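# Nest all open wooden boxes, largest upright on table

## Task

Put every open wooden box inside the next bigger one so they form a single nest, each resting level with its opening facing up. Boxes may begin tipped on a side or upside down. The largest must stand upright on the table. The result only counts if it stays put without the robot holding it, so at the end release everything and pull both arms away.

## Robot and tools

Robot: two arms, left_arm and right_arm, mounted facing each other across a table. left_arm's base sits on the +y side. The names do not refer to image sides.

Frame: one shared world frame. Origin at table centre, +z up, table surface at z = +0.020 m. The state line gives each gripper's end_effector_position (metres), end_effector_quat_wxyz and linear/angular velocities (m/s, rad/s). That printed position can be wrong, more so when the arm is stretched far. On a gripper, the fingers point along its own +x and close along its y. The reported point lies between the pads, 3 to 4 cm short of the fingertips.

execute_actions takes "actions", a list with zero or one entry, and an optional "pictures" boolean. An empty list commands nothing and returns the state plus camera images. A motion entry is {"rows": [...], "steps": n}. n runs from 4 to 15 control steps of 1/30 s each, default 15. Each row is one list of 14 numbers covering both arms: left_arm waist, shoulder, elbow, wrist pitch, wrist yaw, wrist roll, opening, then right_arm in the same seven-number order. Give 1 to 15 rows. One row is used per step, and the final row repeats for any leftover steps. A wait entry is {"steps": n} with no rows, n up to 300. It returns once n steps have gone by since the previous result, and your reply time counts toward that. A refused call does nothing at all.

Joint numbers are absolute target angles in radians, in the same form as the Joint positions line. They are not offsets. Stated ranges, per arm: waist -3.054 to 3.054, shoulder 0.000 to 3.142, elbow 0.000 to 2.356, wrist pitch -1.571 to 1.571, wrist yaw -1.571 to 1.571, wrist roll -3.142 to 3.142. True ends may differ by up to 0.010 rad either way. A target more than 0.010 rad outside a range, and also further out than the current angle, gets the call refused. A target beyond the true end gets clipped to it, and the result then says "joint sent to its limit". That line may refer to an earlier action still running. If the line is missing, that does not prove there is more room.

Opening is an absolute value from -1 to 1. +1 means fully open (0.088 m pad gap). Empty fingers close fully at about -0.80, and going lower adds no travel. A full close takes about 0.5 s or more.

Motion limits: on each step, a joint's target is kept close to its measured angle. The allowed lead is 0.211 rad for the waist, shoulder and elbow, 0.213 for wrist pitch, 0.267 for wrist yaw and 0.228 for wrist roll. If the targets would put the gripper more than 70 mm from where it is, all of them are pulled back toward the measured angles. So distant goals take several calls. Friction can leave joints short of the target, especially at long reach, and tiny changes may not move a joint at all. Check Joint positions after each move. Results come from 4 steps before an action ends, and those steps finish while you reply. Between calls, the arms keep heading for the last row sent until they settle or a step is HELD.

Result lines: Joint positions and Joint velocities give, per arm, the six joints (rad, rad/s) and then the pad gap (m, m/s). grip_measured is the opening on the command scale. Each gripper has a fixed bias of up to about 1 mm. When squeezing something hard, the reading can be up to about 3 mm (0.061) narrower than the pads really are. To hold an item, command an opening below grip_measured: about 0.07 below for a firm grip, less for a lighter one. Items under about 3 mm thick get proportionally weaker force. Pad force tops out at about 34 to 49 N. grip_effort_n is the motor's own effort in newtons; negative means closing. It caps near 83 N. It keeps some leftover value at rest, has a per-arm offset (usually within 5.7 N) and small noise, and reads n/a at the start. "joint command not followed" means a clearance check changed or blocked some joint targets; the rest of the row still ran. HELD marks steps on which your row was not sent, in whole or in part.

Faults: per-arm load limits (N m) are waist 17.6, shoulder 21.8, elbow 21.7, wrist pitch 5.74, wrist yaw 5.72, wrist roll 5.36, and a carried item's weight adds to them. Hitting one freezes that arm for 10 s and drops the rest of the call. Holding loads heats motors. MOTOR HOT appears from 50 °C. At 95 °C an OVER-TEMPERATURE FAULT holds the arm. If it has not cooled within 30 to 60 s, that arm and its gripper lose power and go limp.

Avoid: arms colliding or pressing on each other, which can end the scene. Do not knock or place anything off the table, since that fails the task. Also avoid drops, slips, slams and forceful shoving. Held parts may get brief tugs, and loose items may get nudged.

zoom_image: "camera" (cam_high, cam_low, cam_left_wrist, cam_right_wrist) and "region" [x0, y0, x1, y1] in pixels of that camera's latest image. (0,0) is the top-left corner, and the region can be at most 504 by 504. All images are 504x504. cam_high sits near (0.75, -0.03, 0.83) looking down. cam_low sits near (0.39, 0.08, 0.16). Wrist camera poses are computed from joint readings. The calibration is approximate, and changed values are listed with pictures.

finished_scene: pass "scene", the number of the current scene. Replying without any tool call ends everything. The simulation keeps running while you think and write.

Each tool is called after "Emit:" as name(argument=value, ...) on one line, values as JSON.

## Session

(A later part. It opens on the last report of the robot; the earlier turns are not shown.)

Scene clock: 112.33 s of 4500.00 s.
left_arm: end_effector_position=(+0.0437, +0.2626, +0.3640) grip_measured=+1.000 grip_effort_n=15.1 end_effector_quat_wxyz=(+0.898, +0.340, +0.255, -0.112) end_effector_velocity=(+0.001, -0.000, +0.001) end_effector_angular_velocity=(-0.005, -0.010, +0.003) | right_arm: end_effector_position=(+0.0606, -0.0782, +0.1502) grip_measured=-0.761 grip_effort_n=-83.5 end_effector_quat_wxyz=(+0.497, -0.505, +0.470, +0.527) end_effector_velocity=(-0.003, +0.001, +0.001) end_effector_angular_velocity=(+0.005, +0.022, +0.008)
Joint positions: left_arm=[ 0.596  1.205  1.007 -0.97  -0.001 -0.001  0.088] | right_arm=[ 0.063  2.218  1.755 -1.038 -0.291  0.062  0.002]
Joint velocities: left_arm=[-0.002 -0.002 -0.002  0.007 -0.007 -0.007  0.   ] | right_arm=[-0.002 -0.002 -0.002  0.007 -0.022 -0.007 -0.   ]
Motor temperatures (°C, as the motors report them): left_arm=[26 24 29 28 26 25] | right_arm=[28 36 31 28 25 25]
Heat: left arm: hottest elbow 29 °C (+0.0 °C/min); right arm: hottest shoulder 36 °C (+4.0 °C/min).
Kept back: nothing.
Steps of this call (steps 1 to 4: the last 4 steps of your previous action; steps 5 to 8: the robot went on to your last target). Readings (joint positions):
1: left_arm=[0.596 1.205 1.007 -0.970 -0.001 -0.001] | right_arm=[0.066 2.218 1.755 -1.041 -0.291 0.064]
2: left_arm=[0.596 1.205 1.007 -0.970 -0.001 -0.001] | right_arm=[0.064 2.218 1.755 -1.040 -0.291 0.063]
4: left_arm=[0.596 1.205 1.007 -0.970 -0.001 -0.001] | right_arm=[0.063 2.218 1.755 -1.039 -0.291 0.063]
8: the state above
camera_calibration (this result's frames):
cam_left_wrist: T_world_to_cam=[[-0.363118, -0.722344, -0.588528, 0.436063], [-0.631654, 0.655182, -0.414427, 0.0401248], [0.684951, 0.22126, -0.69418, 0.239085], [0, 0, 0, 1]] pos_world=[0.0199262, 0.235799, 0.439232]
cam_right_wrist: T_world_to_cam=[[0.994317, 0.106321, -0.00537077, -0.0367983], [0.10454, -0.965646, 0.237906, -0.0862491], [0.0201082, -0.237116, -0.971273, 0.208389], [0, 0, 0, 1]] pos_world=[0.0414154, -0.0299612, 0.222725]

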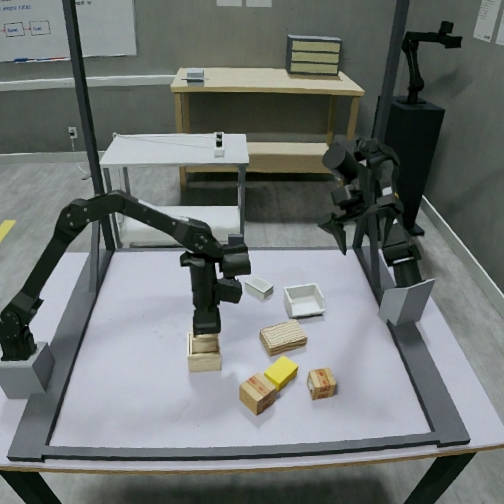

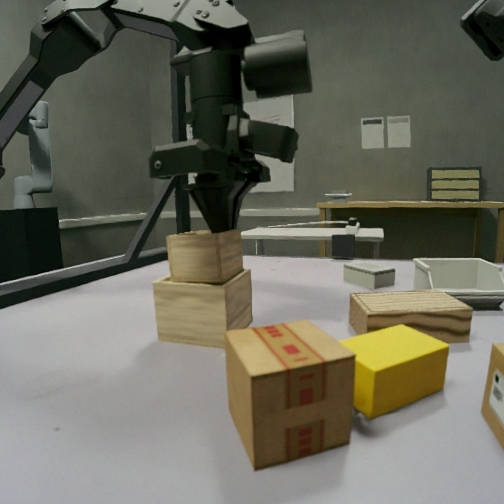

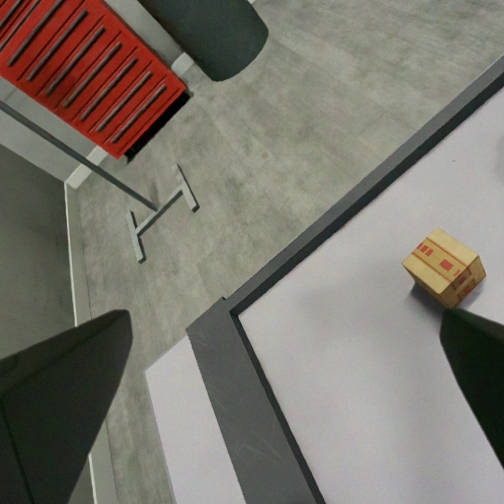

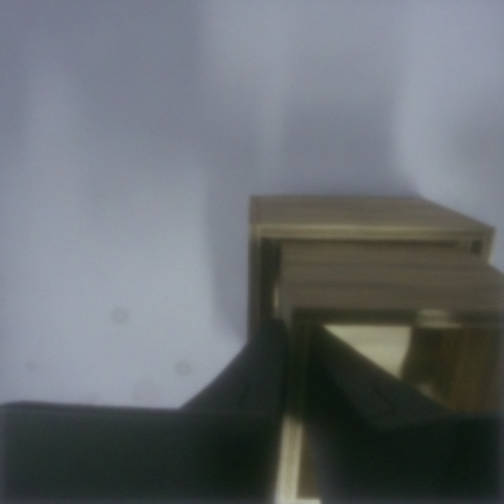

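Emit:
execute_actions(actions=[{"rows":[[0.6,1.2,1.0,-0.97,0,0,1,0.068,2.218,1.745,-1.04,-0.291,0.062,-1]],"steps":15}], pictures=true)

Scene clock: 113.30 s of 4500.00 s.
left_arm: end_effector_position=(+0.0437, +0.2626, +0.3640) grip_measured=+1.000 grip_effort_n=15.1 end_effector_quat_wxyz=(+0.898, +0.340, +0.255, -0.112) end_effector_velocity=(-0.001, +0.001, +0.000) end_effector_angular_velocity=(-0.001, -0.002, +0.008) | right_arm: end_effector_position=(+0.0602, -0.0781, +0.1501) grip_measured=-0.761 grip_effort_n=-83.5 end_effector_quat_wxyz=(+0.497, -0.505, +0.470, +0.527) end_effector_velocity=(-0.004, -0.006, -0.000) end_effector_angular_velocity=(-0.024, +0.019, +0.004)
Joint positions: left_arm=[ 0.596  1.205  1.007 -0.97  -0.001 -0.001  0.088] | right_arm=[ 0.064  2.218  1.755 -1.037 -0.291  0.062  0.002]
Joint velocities: left_arm=[-0.002 -0.002  0.002 -0.007 -0.007 -0.007  0.   ] | right_arm=[ 0.002 -0.002 -0.002 -0.022 -0.022 -0.007 -0.   ]
Motor temperatures (°C, as the motors report them): left_arm=[26 24 30 28 26 25] | right_arm=[28 36 31 28 25 25]
Heat: left arm: hottest elbow 30 °C (+1.0 °C/min); right arm: hottest shoulder 36 °C (+4.0 °C/min).
Steps of this call (steps 1 to 15: the robot went on to your last target; steps 16 to 18: nothing new was sent; steps 19 to 29: the first 11 steps of this action). Readings (joint positions):
19: left_arm=[0.596 1.205 1.007 -0.970 -0.001 -0.001] | right_arm=[0.063 2.218 1.755 -1.037 -0.291 0.062]
20: left_arm=[0.596 1.205 1.007 -0.970 -0.001 -0.001] | right_arm=[0.063 2.218 1.755 -1.037 -0.291 0.062]
22: left_arm=[0.596 1.205 1.007 -0.970 -0.001 -0.001] | right_arm=[0.063 2.218 1.755 -1.037 -0.291 0.062]
26: left_arm=[0.596 1.205 1.007 -0.970 -0.001 -0.001] | right_arm=[0.064 2.218 1.755 -1.037 -0.291 0.062]
29: the state above
camera_calibration (this result's frames):
cam_left_wrist: T_world_to_cam=[[-0.363118, -0.722344, -0.588528, 0.436063], [-0.631654, 0.655182, -0.414427, 0.0401248], [0.684951, 0.22126, -0.69418, 0.239085], [0, 0, 0, 1]] pos_world=[0.0199262, 0.235799, 0.439232]
cam_right_wrist: T_world_to_cam=[[0.994227, 0.107159, -0.00538665, -0.0364032], [0.10536, -0.96559, 0.237772, -0.0862065], [0.020278, -0.236967, -0.971306, 0.208313], [0, 0, 0, 1]] pos_world=[0.0410516, -0.029976, 0.222637]

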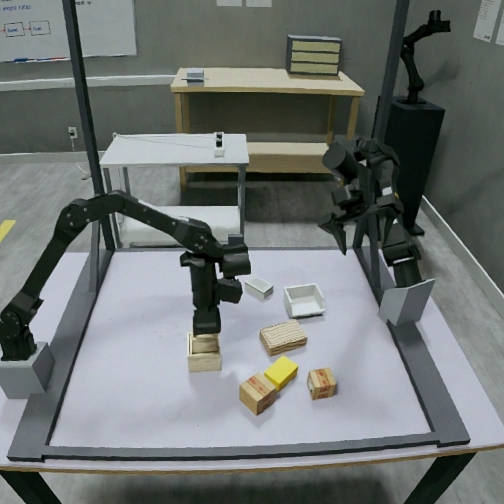

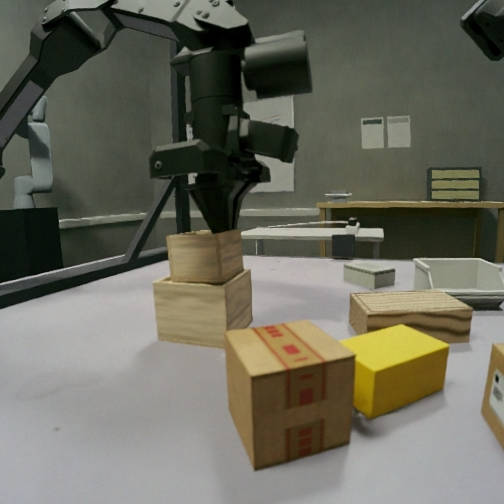

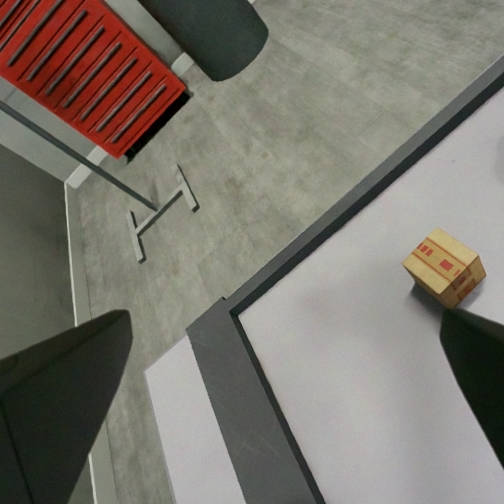

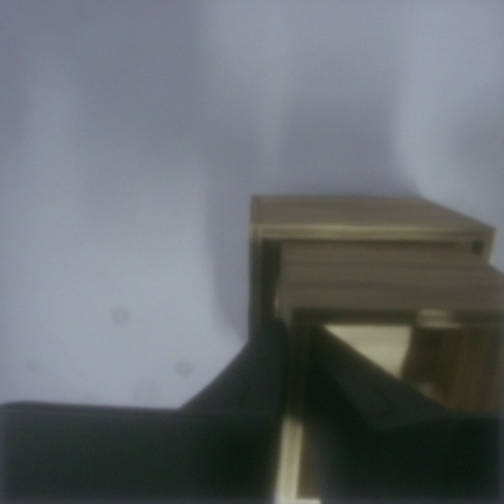

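Emit:
execute_actions(actions=[{"rows":[[0.6,1.2,1.0,-0.97,0,0,1,0.075,2.218,1.745,-1.04,-0.291,0.062,-1]],"steps":12}], pictures=true)

Emit:
execute_actions(actions=[{"rows":[[0.6,1.2,1.0,-0.97,0,0,1,0.078,2.218,1.72,-1.065,-0.291,0.062,-1]],"steps":15}], pictures=true)

Scene clock: 113.73 s of 4500.00 s.
left_arm: end_effector_position=(+0.0437, +0.2626, +0.3640) grip_measured=+1.000 grip_effort_n=15.1 end_effector_quat_wxyz=(+0.898, +0.340, +0.255, -0.112) end_effector_velocity=(-0.001, +0.003, +0.000) end_effector_angular_velocity=(-0.004, -0.003, +0.012) | right_arm: end_effector_position=(+0.0571, -0.0788, +0.1491) grip_measured=-0.761 grip_effort_n=-83.5 end_effector_quat_wxyz=(+0.494, -0.507, +0.468, +0.528) end_effector_velocity=(-0.008, -0.004, -0.003) end_effector_angular_velocity=(-0.018, +0.020, +0.016)
Joint positions: left_arm=[ 0.596  1.205  1.007 -0.97  -0.001 -0.001  0.088] | right_arm=[ 0.072  2.218  1.755 -1.037 -0.291  0.062  0.002]
Joint velocities: left_arm=[ 0.002 -0.007 -0.002 -0.007 -0.007 -0.007  0.   ] | right_arm=[ 0.012  0.002 -0.002 -0.007 -0.022 -0.007 -0.   ]
Motor temperatures (°C, as the motors report them): left_arm=[26 24 30 28 26 25] | right_arm=[28 36 31 28 25 25]
Heat: left arm: hottest elbow 30 °C (+1.0 °C/min); right arm: hottest shoulder 36 °C (+4.0 °C/min).
Steps of this call (steps 1 to 4: the last 4 steps of your previous action; step 5: the robot went on to your last target; steps 6 to 13: the first 8 steps of this action). Readings (joint positions):
6: left_arm=[0.596 1.205 1.007 -0.970 -0.001 -0.001] | right_arm=[0.064 2.218 1.755 -1.037 -0.291 0.062]
7: left_arm=[0.596 1.205 1.007 -0.970 -0.001 -0.001] | right_arm=[0.065 2.218 1.755 -1.037 -0.291 0.062]
9: left_arm=[0.596 1.205 1.007 -0.970 -0.001 -0.001] | right_arm=[0.068 2.218 1.755 -1.037 -0.291 0.062]
13: the state above
camera_calibration (this result's frames):
cam_left_wrist: T_world_to_cam=[[-0.363118, -0.722344, -0.588528, 0.436063], [-0.631654, 0.655182, -0.414427, 0.0401248], [0.684951, 0.22126, -0.69418, 0.239085], [0, 0, 0, 1]] pos_world=[0.0199262, 0.235799, 0.439232]
cam_right_wrist: T_world_to_cam=[[0.993421, 0.114388, -0.00553358, -0.0325644], [0.112366, -0.964257, 0.239963, -0.08694], [0.0221131, -0.239006, -0.970766, 0.206906], [0, 0, 0, 1]] pos_world=[0.037544, -0.0306557, 0.22154]

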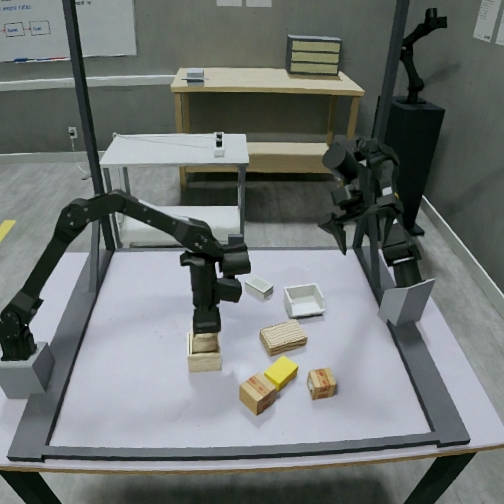

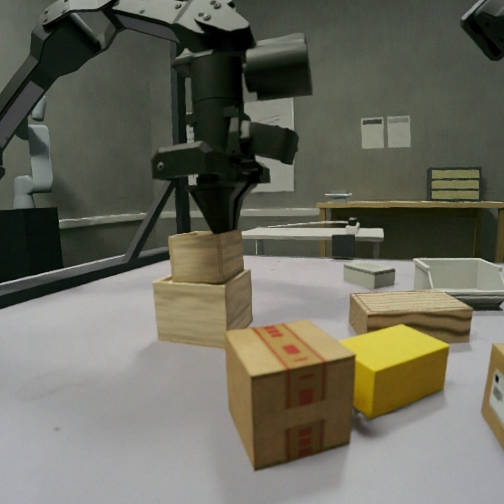

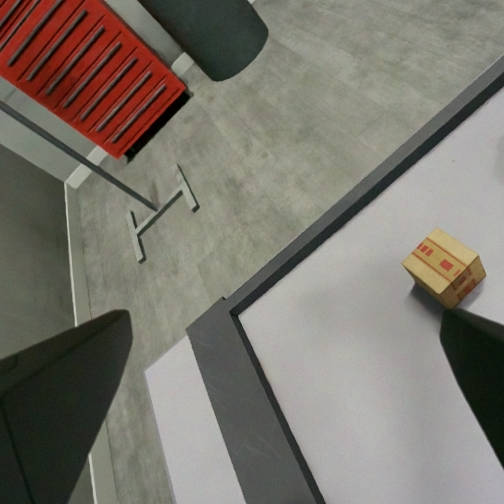

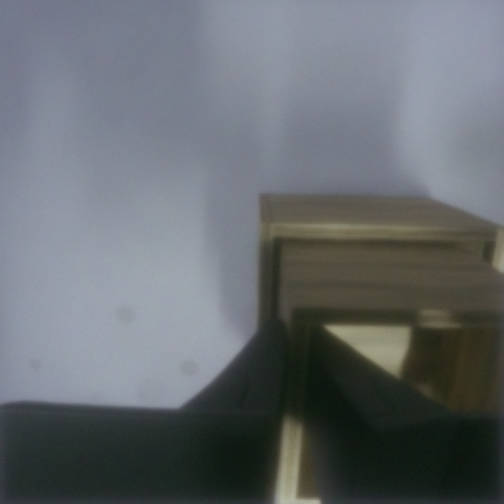

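Scene clock: 114.23 s of 4500.00 s.
left_arm: end_effector_position=(+0.0437, +0.2626, +0.3640) grip_measured=+1.000 grip_effort_n=15.1 end_effector_quat_wxyz=(+0.898, +0.340, +0.255, -0.112) end_effector_velocity=(-0.002, +0.002, -0.000) end_effector_angular_velocity=(-0.013, -0.002, +0.016) | right_arm: end_effector_position=(+0.0589, -0.0880, +0.1451) grip_measured=-0.761 grip_effort_n=-83.5 end_effector_quat_wxyz=(+0.488, -0.515, +0.480, +0.516) end_effector_velocity=(-0.005, -0.004, +0.003) end_effector_angular_velocity=(-0.015, +0.020, +0.006)
Joint positions: left_arm=[ 0.596  1.205  1.007 -0.97  -0.001 -0.001  0.088] | right_arm=[ 0.073  2.218  1.739 -1.061 -0.291  0.062  0.002]
Joint velocities: left_arm=[-0.002 -0.007 -0.002 -0.007 -0.007 -0.022  0.   ] | right_arm=[ 0.002 -0.007  0.002 -0.022 -0.022 -0.007 -0.   ]
Motor temperatures (°C, as the motors report them): left_arm=[26 24 30 28 26 25] | right_arm=[28 36 31 28 25 25]
Heat: left arm: hottest elbow 30 °C (+1.0 °C/min); right arm: hottest shoulder 36 °C (+4.1 °C/min).
Steps of this call (steps 1 to 4: the last 4 steps of your previous action; steps 5 to 15: the first 11 steps of this action). Readings (joint positions):
5: left_arm=[0.596 1.205 1.007 -0.970 -0.001 -0.001] | right_arm=[0.072 2.218 1.753 -1.038 -0.291 0.062]
6: left_arm=[0.596 1.205 1.007 -0.970 -0.001 -0.001] | right_arm=[0.072 2.218 1.750 -1.044 -0.291 0.062]
8: left_arm=[0.596 1.205 1.007 -0.970 -0.001 -0.001] | right_arm=[0.073 2.218 1.743 -1.056 -0.291 0.062]
12: left_arm=[0.596 1.205 1.007 -0.970 -0.001 -0.001] | right_arm=[0.073 2.218 1.740 -1.059 -0.291 0.062]
15: the state above
camera_calibration (this result's frames):
cam_left_wrist: T_world_to_cam=[[-0.363118, -0.722344, -0.588528, 0.436063], [-0.631654, 0.655182, -0.414427, 0.0401248], [0.684951, 0.22126, -0.69418, 0.239085], [0, 0, 0, 1]] pos_world=[0.0199262, 0.235799, 0.439232]
cam_right_wrist: T_world_to_cam=[[0.994581, 0.10384, -0.00509548, -0.0344343], [0.101201, -0.955758, 0.276197, -0.0988281], [0.0238102, -0.275216, -0.961088, 0.196094], [0, 0, 0, 1]] pos_world=[0.0395802, -0.036912, 0.215584]

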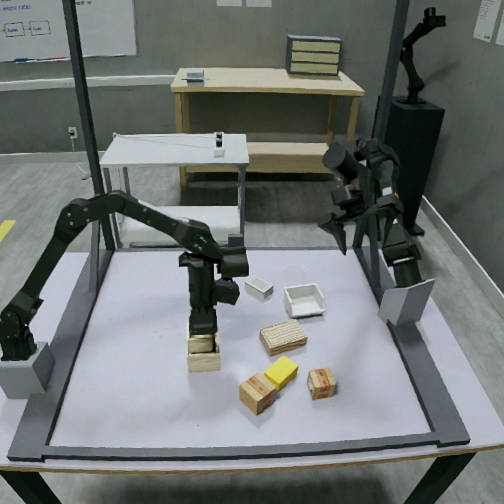

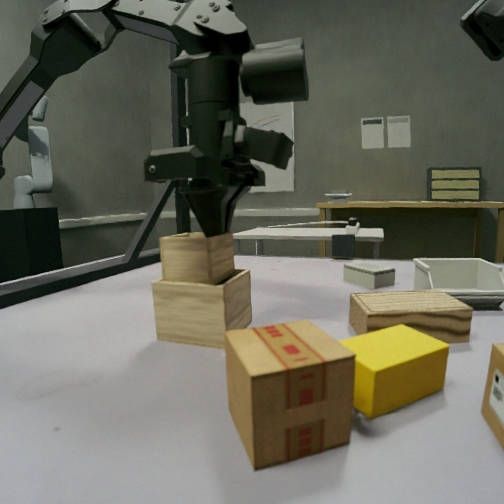

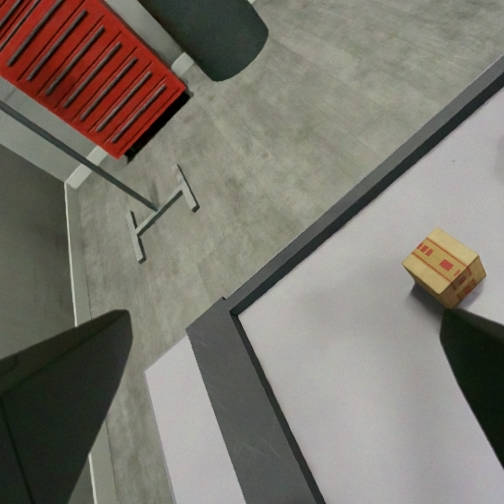

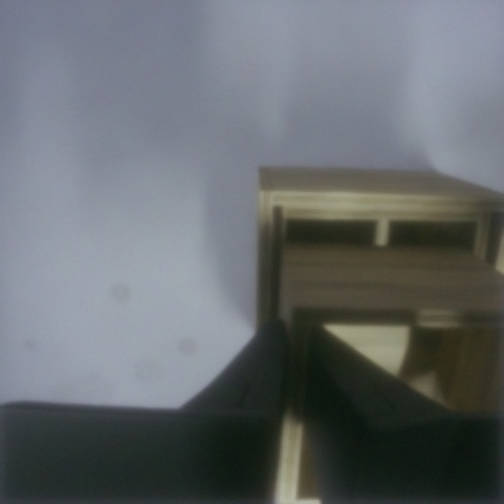

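Emit:
execute_actions(actions=[{"rows":[[0.6,1.2,1.0,-0.97,0,0,1,0.078,2.218,1.735,-1.061,-0.291,0.062,-1],[0.6,1.2,1.0,-0.97,0,0,1,0.078,2.218,1.735,-1.055,-0.291,0.062,-1],[0.6,1.2,1.0,-0.97,0,0,1,0.078,2.218,1.735,-1.05,-0.291,0.062,-1],[0.6,1.2,1.0,-0.97,0,0,1,0.078,2.218,1.735,-1.045,-0.291,0.062,-1]],"steps":15}], pictures=true)

Scene clock: 114.77 s of 4500.00 s.
left_arm: end_effector_position=(+0.0437, +0.2626, +0.3640) grip_measured=+1.000 grip_effort_n=15.1 end_effector_quat_wxyz=(+0.898, +0.340, +0.255, -0.112) end_effector_velocity=(-0.002, +0.000, -0.002) end_effector_angular_velocity=(-0.005, +0.011, +0.001) | right_arm: end_effector_position=(+0.0587, -0.0865, +0.1451) grip_measured=-0.761 grip_effort_n=-83.5 end_effector_quat_wxyz=(+0.489, -0.514, +0.478, +0.518) end_effector_velocity=(-0.001, -0.002, +0.003) end_effector_angular_velocity=(-0.003, +0.007, +0.019)
Joint positions: left_arm=[ 0.596  1.205  1.007 -0.97  -0.001 -0.001  0.088] | right_arm=[ 0.073  2.218  1.739 -1.053 -0.291  0.062  0.002]
Joint velocities: left_arm=[-0.002 -0.002 -0.002 -0.007  0.007 -0.007  0.   ] | right_arm=[-0.002 -0.007 -0.002 -0.007 -0.007 -0.022 -0.   ]
Motor temperatures (°C, as the motors report them): left_arm=[26 24 30 28 26 25] | right_arm=[28 36 31 28 25 25]
Heat: left arm: hottest elbow 30 °C (+1.0 °C/min); right arm: hottest shoulder 36 °C (+4.0 °C/min).
Steps of this call (steps 1 to 4: the last 4 steps of your previous action; step 5: the robot went on to your last target; steps 6 to 16: the first 11 steps of this action). Readings (joint positions):
6: left_arm=[0.596 1.205 1.007 -0.970 -0.001 -0.001] | right_arm=[0.073 2.218 1.739 -1.061 -0.291 0.062]
7: left_arm=[0.596 1.205 1.007 -0.970 -0.001 -0.001] | right_arm=[0.073 2.218 1.739 -1.061 -0.291 0.062]
9: left_arm=[0.596 1.205 1.007 -0.970 -0.001 -0.001] | right_arm=[0.073 2.218 1.739 -1.060 -0.291 0.062]
13: left_arm=[0.596 1.205 1.007 -0.970 -0.001 -0.001] | right_arm=[0.073 2.218 1.739 -1.055 -0.291 0.062]
16: the state above
camera_calibration (this result's frames):
cam_left_wrist: T_world_to_cam=[[-0.363118, -0.722344, -0.588528, 0.436063], [-0.631654, 0.655182, -0.414427, 0.0401248], [0.684951, 0.22126, -0.69418, 0.239085], [0, 0, 0, 1]] pos_world=[0.0199262, 0.235799, 0.439232]
cam_right_wrist: T_world_to_cam=[[0.994352, 0.106006, -0.00521442, -0.0341649], [0.103482, -0.957414, 0.269536, -0.0967609], [0.0235802, -0.268554, -0.962976, 0.197435], [0, 0, 0, 1]] pos_world=[0.0393294, -0.0359967, 0.216028]

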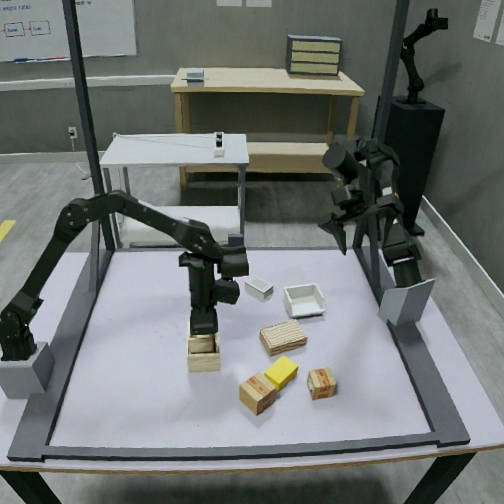

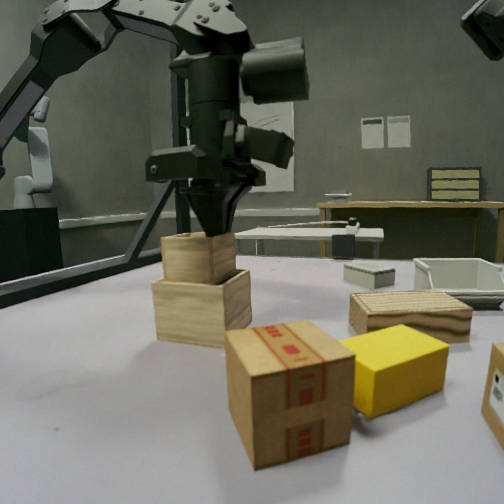

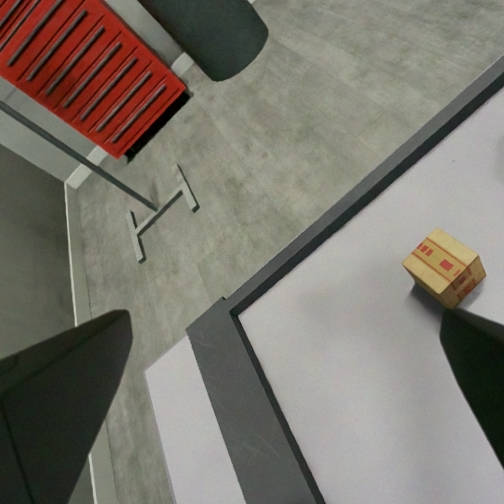

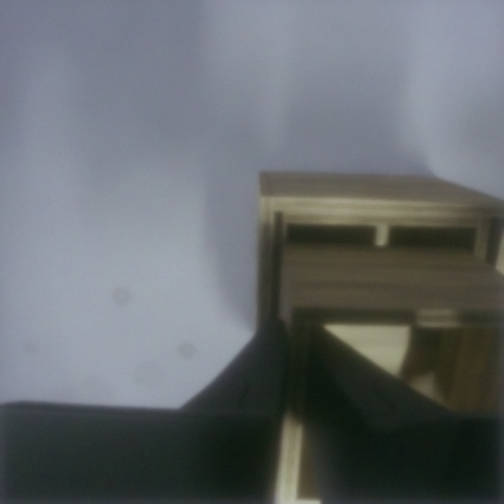

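Emit:
execute_actions(actions=[{"rows":[[0.6,1.2,1.0,-0.97,0,0,1,0.078,2.218,1.727,-1.04,-0.291,0.062,-1],[0.6,1.2,1.0,-0.97,0,0,1,0.078,2.218,1.727,-1.035,-0.291,0.062,-1],[0.6,1.2,1.0,-0.97,0,0,1,0.078,2.218,1.727,-1.03,-0.291,0.062,-1],[0.6,1.2,1.0,-0.97,0,0,1,0.078,2.218,1.727,-1.025,-0.291,0.062,-1],[0.6,1.2,1.0,-0.97,0,0,1,0.078,2.218,1.727,-1.02,-0.291,0.062,-1]],"steps":15}], pictures=true)

Scene clock: 115.30 s of 4500.00 s.
left_arm: end_effector_position=(+0.0437, +0.2626, +0.3640) grip_measured=+1.000 grip_effort_n=15.1 end_effector_quat_wxyz=(+0.898, +0.340, +0.255, -0.112) end_effector_velocity=(-0.002, +0.000, -0.002) end_effector_angular_velocity=(-0.017, +0.012, +0.009) | right_arm: end_effector_position=(+0.0579, -0.0815, +0.1459) grip_measured=-0.761 grip_effort_n=-83.5 end_effector_quat_wxyz=(+0.493, -0.509, +0.470, +0.526) end_effector_velocity=(-0.003, +0.004, +0.002) end_effector_angular_velocity=(+0.024, +0.011, +0.003)
Joint positions: left_arm=[ 0.596  1.205  1.007 -0.97  -0.001 -0.001  0.088] | right_arm=[ 0.073  2.216  1.739 -1.03  -0.291  0.062  0.002]
Joint velocities: left_arm=[-0.002 -0.002 -0.002 -0.007  0.007 -0.022  0.   ] | right_arm=[ 0.002 -0.007 -0.002  0.022 -0.007  0.007 -0.   ]
Motor temperatures (°C, as the motors report them): left_arm=[26 24 30 28 26 25] | right_arm=[28 36 31 28 25 25]
Heat: left arm: hottest elbow 30 °C (+1.0 °C/min); right arm: hottest shoulder 36 °C (+4.0 °C/min).
Steps of this call (steps 1 to 4: the last 4 steps of your previous action; step 5: the robot went on to your last target; steps 6 to 16: the first 11 steps of this action). Readings (joint positions):
6: left_arm=[0.596 1.205 1.007 -0.970 -0.001 -0.001] | right_arm=[0.073 2.218 1.739 -1.052 -0.291 0.062]
7: left_arm=[0.596 1.205 1.007 -0.970 -0.001 -0.001] | right_arm=[0.073 2.218 1.739 -1.051 -0.291 0.062]
9: left_arm=[0.596 1.205 1.007 -0.970 -0.001 -0.001] | right_arm=[0.073 2.217 1.739 -1.044 -0.291 0.062]
13: left_arm=[0.596 1.205 1.007 -0.970 -0.001 -0.001] | right_arm=[0.073 2.216 1.739 -1.032 -0.291 0.062]
16: the state above
camera_calibration (this result's frames):
cam_left_wrist: T_world_to_cam=[[-0.363118, -0.722344, -0.588528, 0.436063], [-0.631654, 0.655182, -0.414427, 0.0401248], [0.684951, 0.22126, -0.69418, 0.239085], [0, 0, 0, 1]] pos_world=[0.0199262, 0.235799, 0.439232]
cam_right_wrist: T_world_to_cam=[[0.993519, 0.113533, -0.00551033, -0.033145], [0.111386, -0.962772, 0.2463, -0.089543], [0.022658, -0.245318, -0.969178, 0.202375], [0, 0, 0, 1]] pos_world=[0.0383186, -0.0328002, 0.218009]

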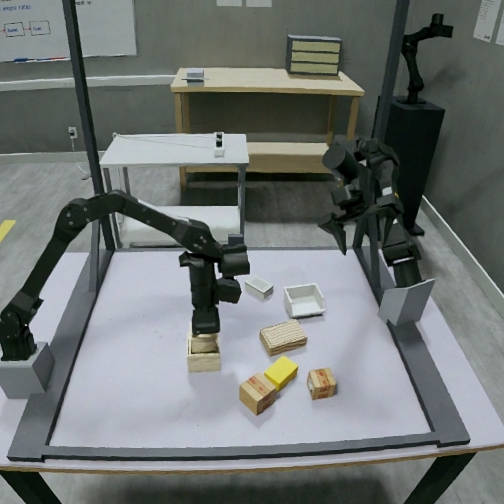

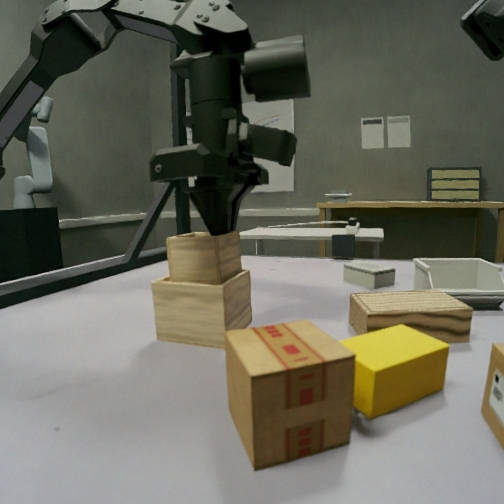

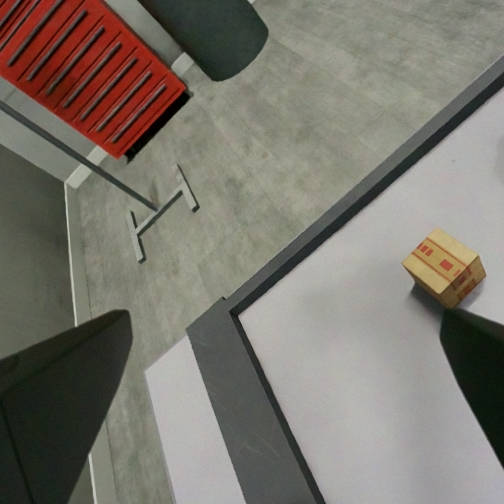

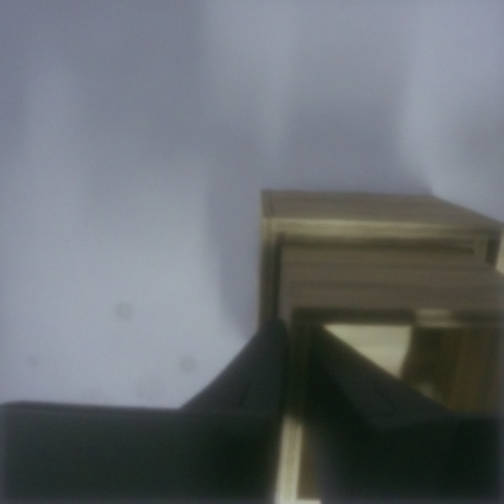

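Emit:
execute_actions(actions=[{"rows":[[0.6,1.2,1.0,-0.97,0,0,1,0.073,2.218,1.722,-1.03,-0.291,0.062,-1],[0.6,1.2,1.0,-0.97,0,0,1,0.071,2.218,1.722,-1.03,-0.291,0.062,-1],[0.6,1.2,1.0,-0.97,0,0,1,0.070,2.218,1.722,-1.03,-0.291,0.062,-1],[0.6,1.2,1.0,-0.97,0,0,1,0.069,2.218,1.722,-1.03,-0.291,0.062,-1],[0.6,1.2,1.0,-0.97,0,0,1,0.068,2.218,1.722,-1.03,-0.291,0.062,-1],[0.6,1.2,1.0,-0.97,0,0,1,0.067,2.218,1.722,-1.03,-0.291,0.062,-1],[0.6,1.2,1.0,-0.97,0,0,1,0.066,2.218,1.722,-1.03,-0.291,0.062,-1],[0.6,1.2,1.0,-0.97,0,0,1,0.065,2.218,1.722,-1.03,-0.291,0.062,-1],[0.6,1.2,1.0,-0.97,0,0,1,0.064,2.218,1.722,-1.03,-0.291,0.062,-1],[0.6,1.2,1.0,-0.97,0,0,1,0.063,2.218,1.722,-1.03,-0.291,0.062,-1],[0.6,1.2,1.0,-0.97,0,0,1,0.062,2.218,1.722,-1.03,-0.291,0.062,-1]],"steps":15}], pictures=true)

Scene clock: 116.10 s of 4500.00 s.
left_arm: end_effector_position=(+0.0437, +0.2626, +0.3640) grip_measured=+1.000 grip_effort_n=15.1 end_effector_quat_wxyz=(+0.898, +0.340, +0.255, -0.112) end_effector_velocity=(-0.001, +0.002, -0.001) end_effector_angular_velocity=(-0.011, +0.002, +0.019) | right_arm: end_effector_position=(+0.0605, -0.0807, +0.1466) grip_measured=-0.761 grip_effort_n=-83.5 end_effector_quat_wxyz=(+0.495, -0.507, +0.471, +0.526) end_effector_velocity=(+0.016, -0.002, +0.000) end_effector_angular_velocity=(-0.011, -0.010, -0.030)
Joint positions: left_arm=[ 0.596  1.205  1.007 -0.97  -0.001 -0.001  0.088] | right_arm=[ 0.066  2.216  1.739 -1.028 -0.291  0.062  0.002]
Joint velocities: left_arm=[-0.002 -0.002 -0.002 -0.007 -0.007 -0.022  0.   ] | right_arm=[-0.032  0.002 -0.012 -0.007  0.007 -0.007  0.   ]
Motor temperatures (°C, as the motors report them): left_arm=[26 24 30 28 26 25] | right_arm=[28 37 31 28 25 25]
Heat: left arm: hottest elbow 30 °C (+1.0 °C/min); right arm: hottest shoulder 37 °C (+5.1 °C/min).
Steps of this call (steps 1 to 4: the last 4 steps of your previous action; steps 5 to 13: the robot went on to your last target; steps 14 to 24: the first 11 steps of this action). Readings (joint positions):
14: left_arm=[0.596 1.205 1.007 -0.970 -0.001 -0.001] | right_arm=[0.073 2.216 1.739 -1.028 -0.291 0.062]
15: left_arm=[0.596 1.205 1.007 -0.970 -0.001 -0.001] | right_arm=[0.073 2.216 1.739 -1.028 -0.291 0.062]
17: left_arm=[0.596 1.205 1.007 -0.970 -0.001 -0.001] | right_arm=[0.072 2.216 1.739 -1.028 -0.291 0.062]
21: left_arm=[0.596 1.205 1.007 -0.970 -0.001 -0.001] | right_arm=[0.069 2.216 1.739 -1.028 -0.291 0.062]
24: the state above
camera_calibration (this result's frames):
cam_left_wrist: T_world_to_cam=[[-0.363118, -0.722344, -0.588528, 0.436063], [-0.631654, 0.655182, -0.414427, 0.0401248], [0.684951, 0.22126, -0.69418, 0.239085], [0, 0, 0, 1]] pos_world=[0.0199262, 0.235799, 0.439232]
cam_right_wrist: T_world_to_cam=[[0.994166, 0.10773, -0.00539449, -0.0363997], [0.105798, -0.964144, 0.243381, -0.0885806], [0.0210184, -0.242531, -0.969916, 0.203679], [0, 0, 0, 1]] pos_world=[0.041278, -0.0320845, 0.218914]

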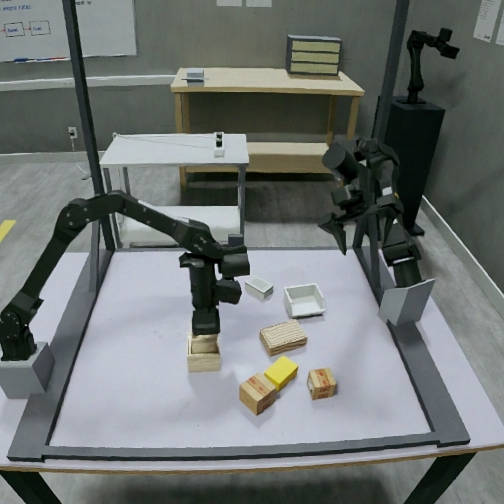

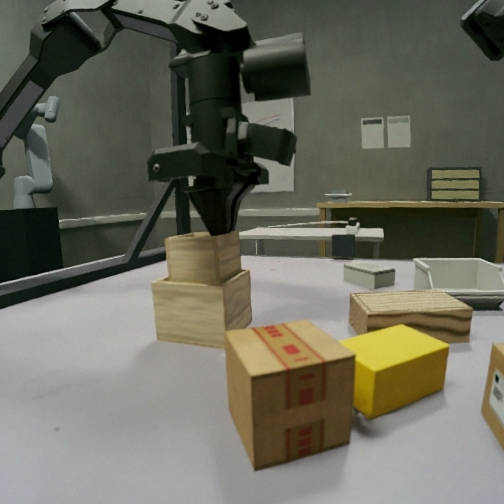

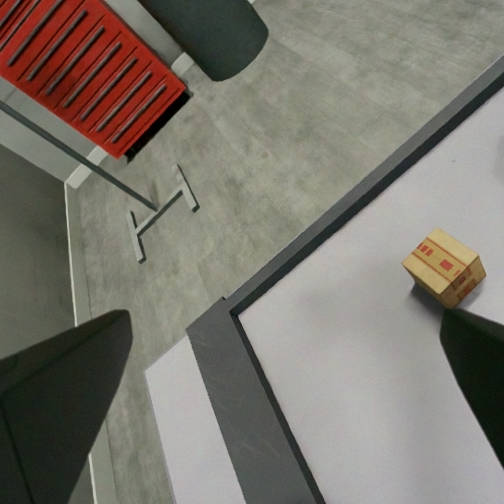

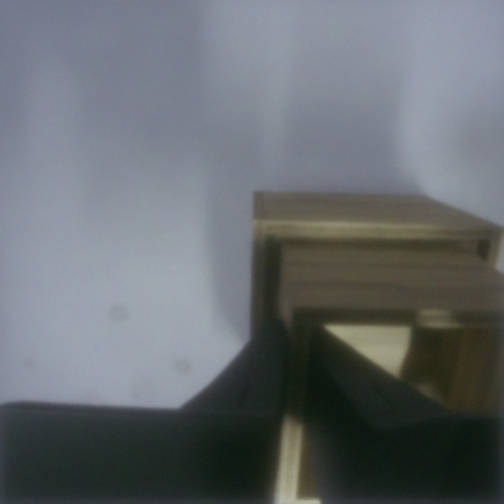

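Emit:
execute_actions(actions=[{"rows":[[0.6,1.2,1.0,-0.97,0,0,1,0.069,2.25,1.739,-1.04,-0.291,0.062,-1]],"steps":15}], pictures=true)

Scene clock: 116.63 s of 4500.00 s.
left_arm: end_effector_position=(+0.0437, +0.2626, +0.3640) grip_measured=+1.000 grip_effort_n=15.1 end_effector_quat_wxyz=(+0.898, +0.340, +0.255, -0.112) end_effector_velocity=(+0.001, +0.001, -0.001) end_effector_angular_velocity=(+0.010, -0.006, -0.002) | right_arm: end_effector_position=(+0.0642, -0.0847, +0.1382) grip_measured=-0.761 grip_effort_n=-83.5 end_effector_quat_wxyz=(+0.491, -0.512, +0.481, +0.515) end_effector_velocity=(+0.000, -0.005, +0.001) end_effector_angular_velocity=(-0.021, +0.019, -0.006)
Joint positions: left_arm=[ 0.596  1.205  1.007 -0.97  -0.001 -0.001  0.088] | right_arm=[ 0.065  2.235  1.734 -1.036 -0.291  0.062  0.002]
Joint velocities: left_arm=[-0.002 -0.002 -0.007  0.007 -0.007  0.007  0.   ] | right_arm=[-0.007 -0.002 -0.002 -0.022 -0.022 -0.007  0.   ]
Motor temperatures (°C, as the motors report them): left_arm=[26 24 30 28 26 25] | right_arm=[28 37 31 28 25 25]
Heat: left arm: hottest elbow 30 °C (+1.0 °C/min); right arm: hottest shoulder 37 °C (+5.0 °C/min).
Steps of this call (steps 1 to 4: the last 4 steps of your previous action; step 5: the robot went on to your last target; steps 6 to 16: the first 11 steps of this action). Readings (joint positions):
6: left_arm=[0.596 1.205 1.007 -0.970 -0.001 -0.001] | right_arm=[0.064 2.217 1.734 -1.029 -0.291 0.062]
7: left_arm=[0.596 1.205 1.007 -0.970 -0.001 -0.001] | right_arm=[0.064 2.218 1.734 -1.030 -0.291 0.062]
9: left_arm=[0.596 1.205 1.007 -0.970 -0.001 -0.001] | right_arm=[0.064 2.223 1.734 -1.034 -0.291 0.062]
13: left_arm=[0.596 1.205 1.007 -0.970 -0.001 -0.001] | right_arm=[0.064 2.233 1.734 -1.036 -0.291 0.062]
16: the state above
camera_calibration (this result's frames):
cam_left_wrist: T_world_to_cam=[[-0.363118, -0.722344, -0.588528, 0.436063], [-0.631654, 0.655182, -0.414427, 0.0401248], [0.684951, 0.22126, -0.69418, 0.239085], [0, 0, 0, 1]] pos_world=[0.0199262, 0.235799, 0.439232]
cam_right_wrist: T_world_to_cam=[[0.995255, 0.0971719, -0.00500397, -0.0406404], [0.0948579, -0.957533, 0.272273, -0.0934907], [0.0216658, -0.271456, -0.962207, 0.190855], [0, 0, 0, 1]] pos_world=[0.0451809, -0.0337626, 0.208893]

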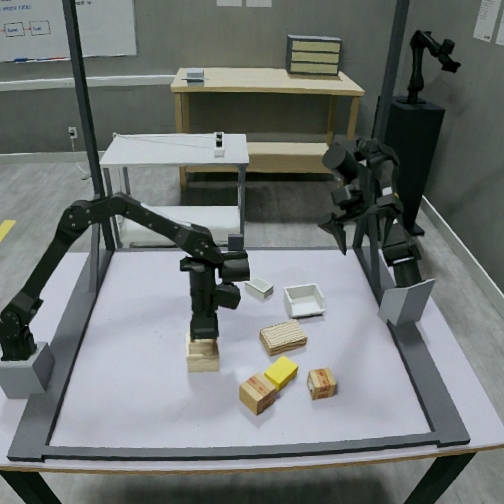

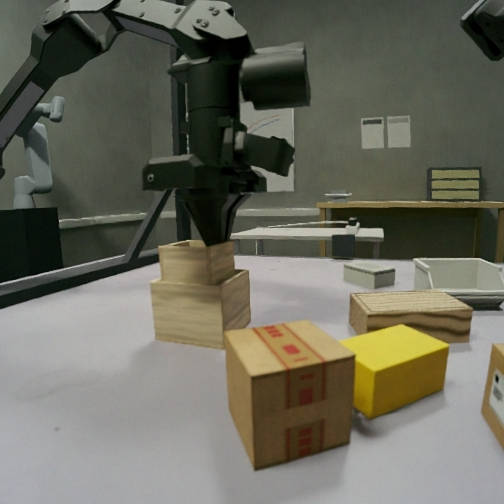

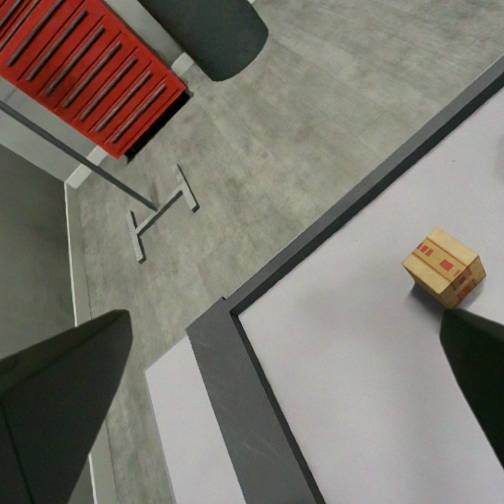

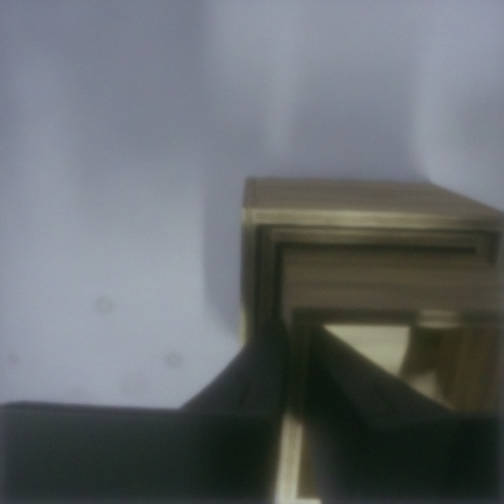

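Emit:
execute_actions(actions=[{"rows":[[0.6,1.2,1.0,-0.97,0,0,1,0.072,2.26,1.734,-1.025,-0.291,0.062,-1],[0.6,1.2,1.0,-0.97,0,0,1,0.074,2.27,1.734,-1.015,-0.291,0.062,-1],[0.6,1.2,1.0,-0.97,0,0,1,0.076,2.28,1.734,-1.005,-0.291,0.062,-1],[0.6,1.2,1.0,-0.97,0,0,1,0.078,2.29,1.734,-0.995,-0.291,0.062,-1]],"steps":15}], pictures=true)

Scene clock: 117.23 s of 4500.00 s.
left_arm: end_effector_position=(+0.0437, +0.2626, +0.3640) grip_measured=+1.000 grip_effort_n=15.1 end_effector_quat_wxyz=(+0.898, +0.340, +0.255, -0.112) end_effector_velocity=(-0.001, +0.001, -0.002) end_effector_angular_velocity=(+0.016, +0.002, -0.001) | right_arm: end_effector_position=(+0.0645, -0.0811, +0.1205) grip_measured=-0.761 grip_effort_n=-83.5 end_effector_quat_wxyz=(+0.487, -0.517, +0.481, +0.515) end_effector_velocity=(-0.000, +0.001, +0.001) end_effector_angular_velocity=(+0.007, +0.008, +0.022)
Joint positions: left_arm=[ 0.596  1.205  1.007 -0.97  -0.001 -0.001  0.088] | right_arm=[ 0.076  2.276  1.734 -1.001 -0.291  0.062  0.002]
Joint velocities: left_arm=[-0.007 -0.002 -0.002 -0.007 -0.007  0.007  0.   ] | right_arm=[-0.002 -0.002 -0.002  0.007 -0.007 -0.022 -0.   ]
Motor temperatures (°C, as the motors report them): left_arm=[26 24 30 28 26 25] | right_arm=[28 37 31 28 25 25]
Heat: left arm: hottest elbow 30 °C (+1.0 °C/min); right arm: hottest shoulder 37 °C (+4.1 °C/min).
Steps of this call (steps 1 to 4: the last 4 steps of your previous action; steps 5 to 7: the robot went on to your last target; steps 8 to 18: the first 11 steps of this action). Readings (joint positions):
8: left_arm=[0.596 1.205 1.007 -0.970 -0.001 -0.001] | right_arm=[0.065 2.236 1.734 -1.037 -0.291 0.062]
9: left_arm=[0.596 1.205 1.007 -0.970 -0.001 -0.001] | right_arm=[0.066 2.238 1.734 -1.035 -0.291 0.062]
11: left_arm=[0.596 1.205 1.007 -0.970 -0.001 -0.001] | right_arm=[0.068 2.247 1.734 -1.022 -0.291 0.062]
15: left_arm=[0.596 1.205 1.007 -0.970 -0.001 -0.001] | right_arm=[0.074 2.270 1.734 -1.006 -0.291 0.062]
18: the state above
camera_calibration (this result's frames):
cam_left_wrist: T_world_to_cam=[[-0.363118, -0.722344, -0.588528, 0.436063], [-0.631654, 0.655182, -0.414427, 0.0401248], [0.684951, 0.22126, -0.69418, 0.239085], [0, 0, 0, 1]] pos_world=[0.0199262, 0.235799, 0.439232]
cam_right_wrist: T_world_to_cam=[[0.994447, 0.105118, -0.00506566, -0.0407278], [0.102305, -0.954297, 0.280805, -0.0865603], [0.0246836, -0.279764, -0.959751, 0.173617], [0, 0, 0, 1]] pos_world=[0.0450717, -0.0297513, 0.190729]

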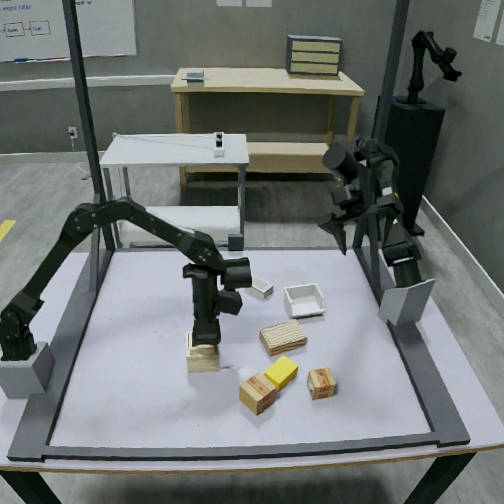

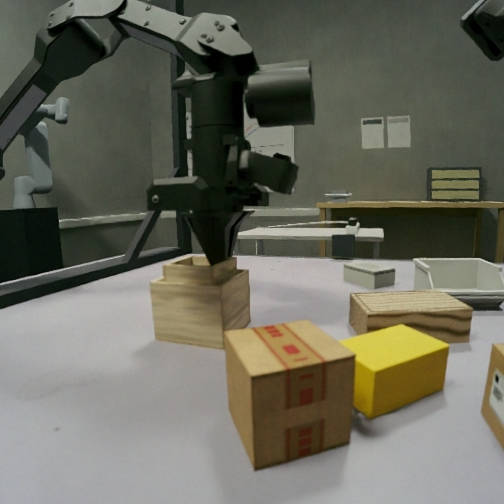

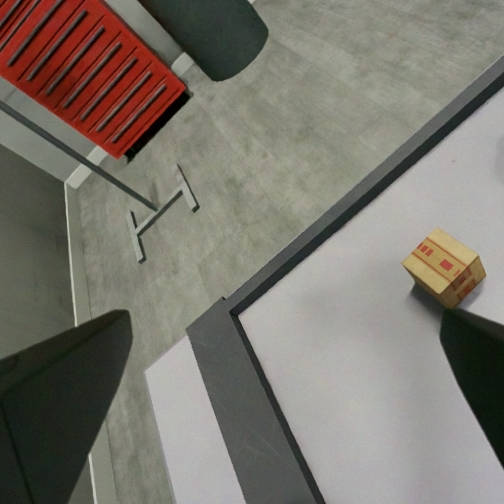

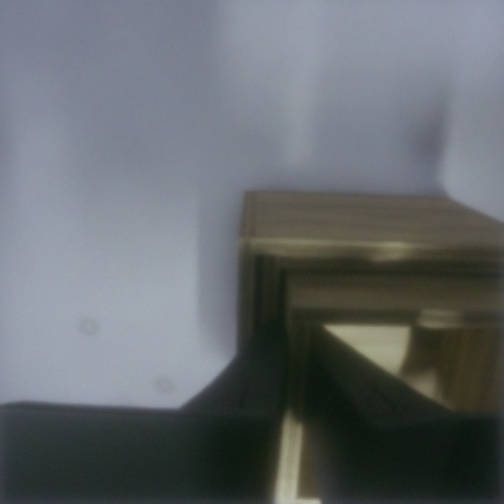

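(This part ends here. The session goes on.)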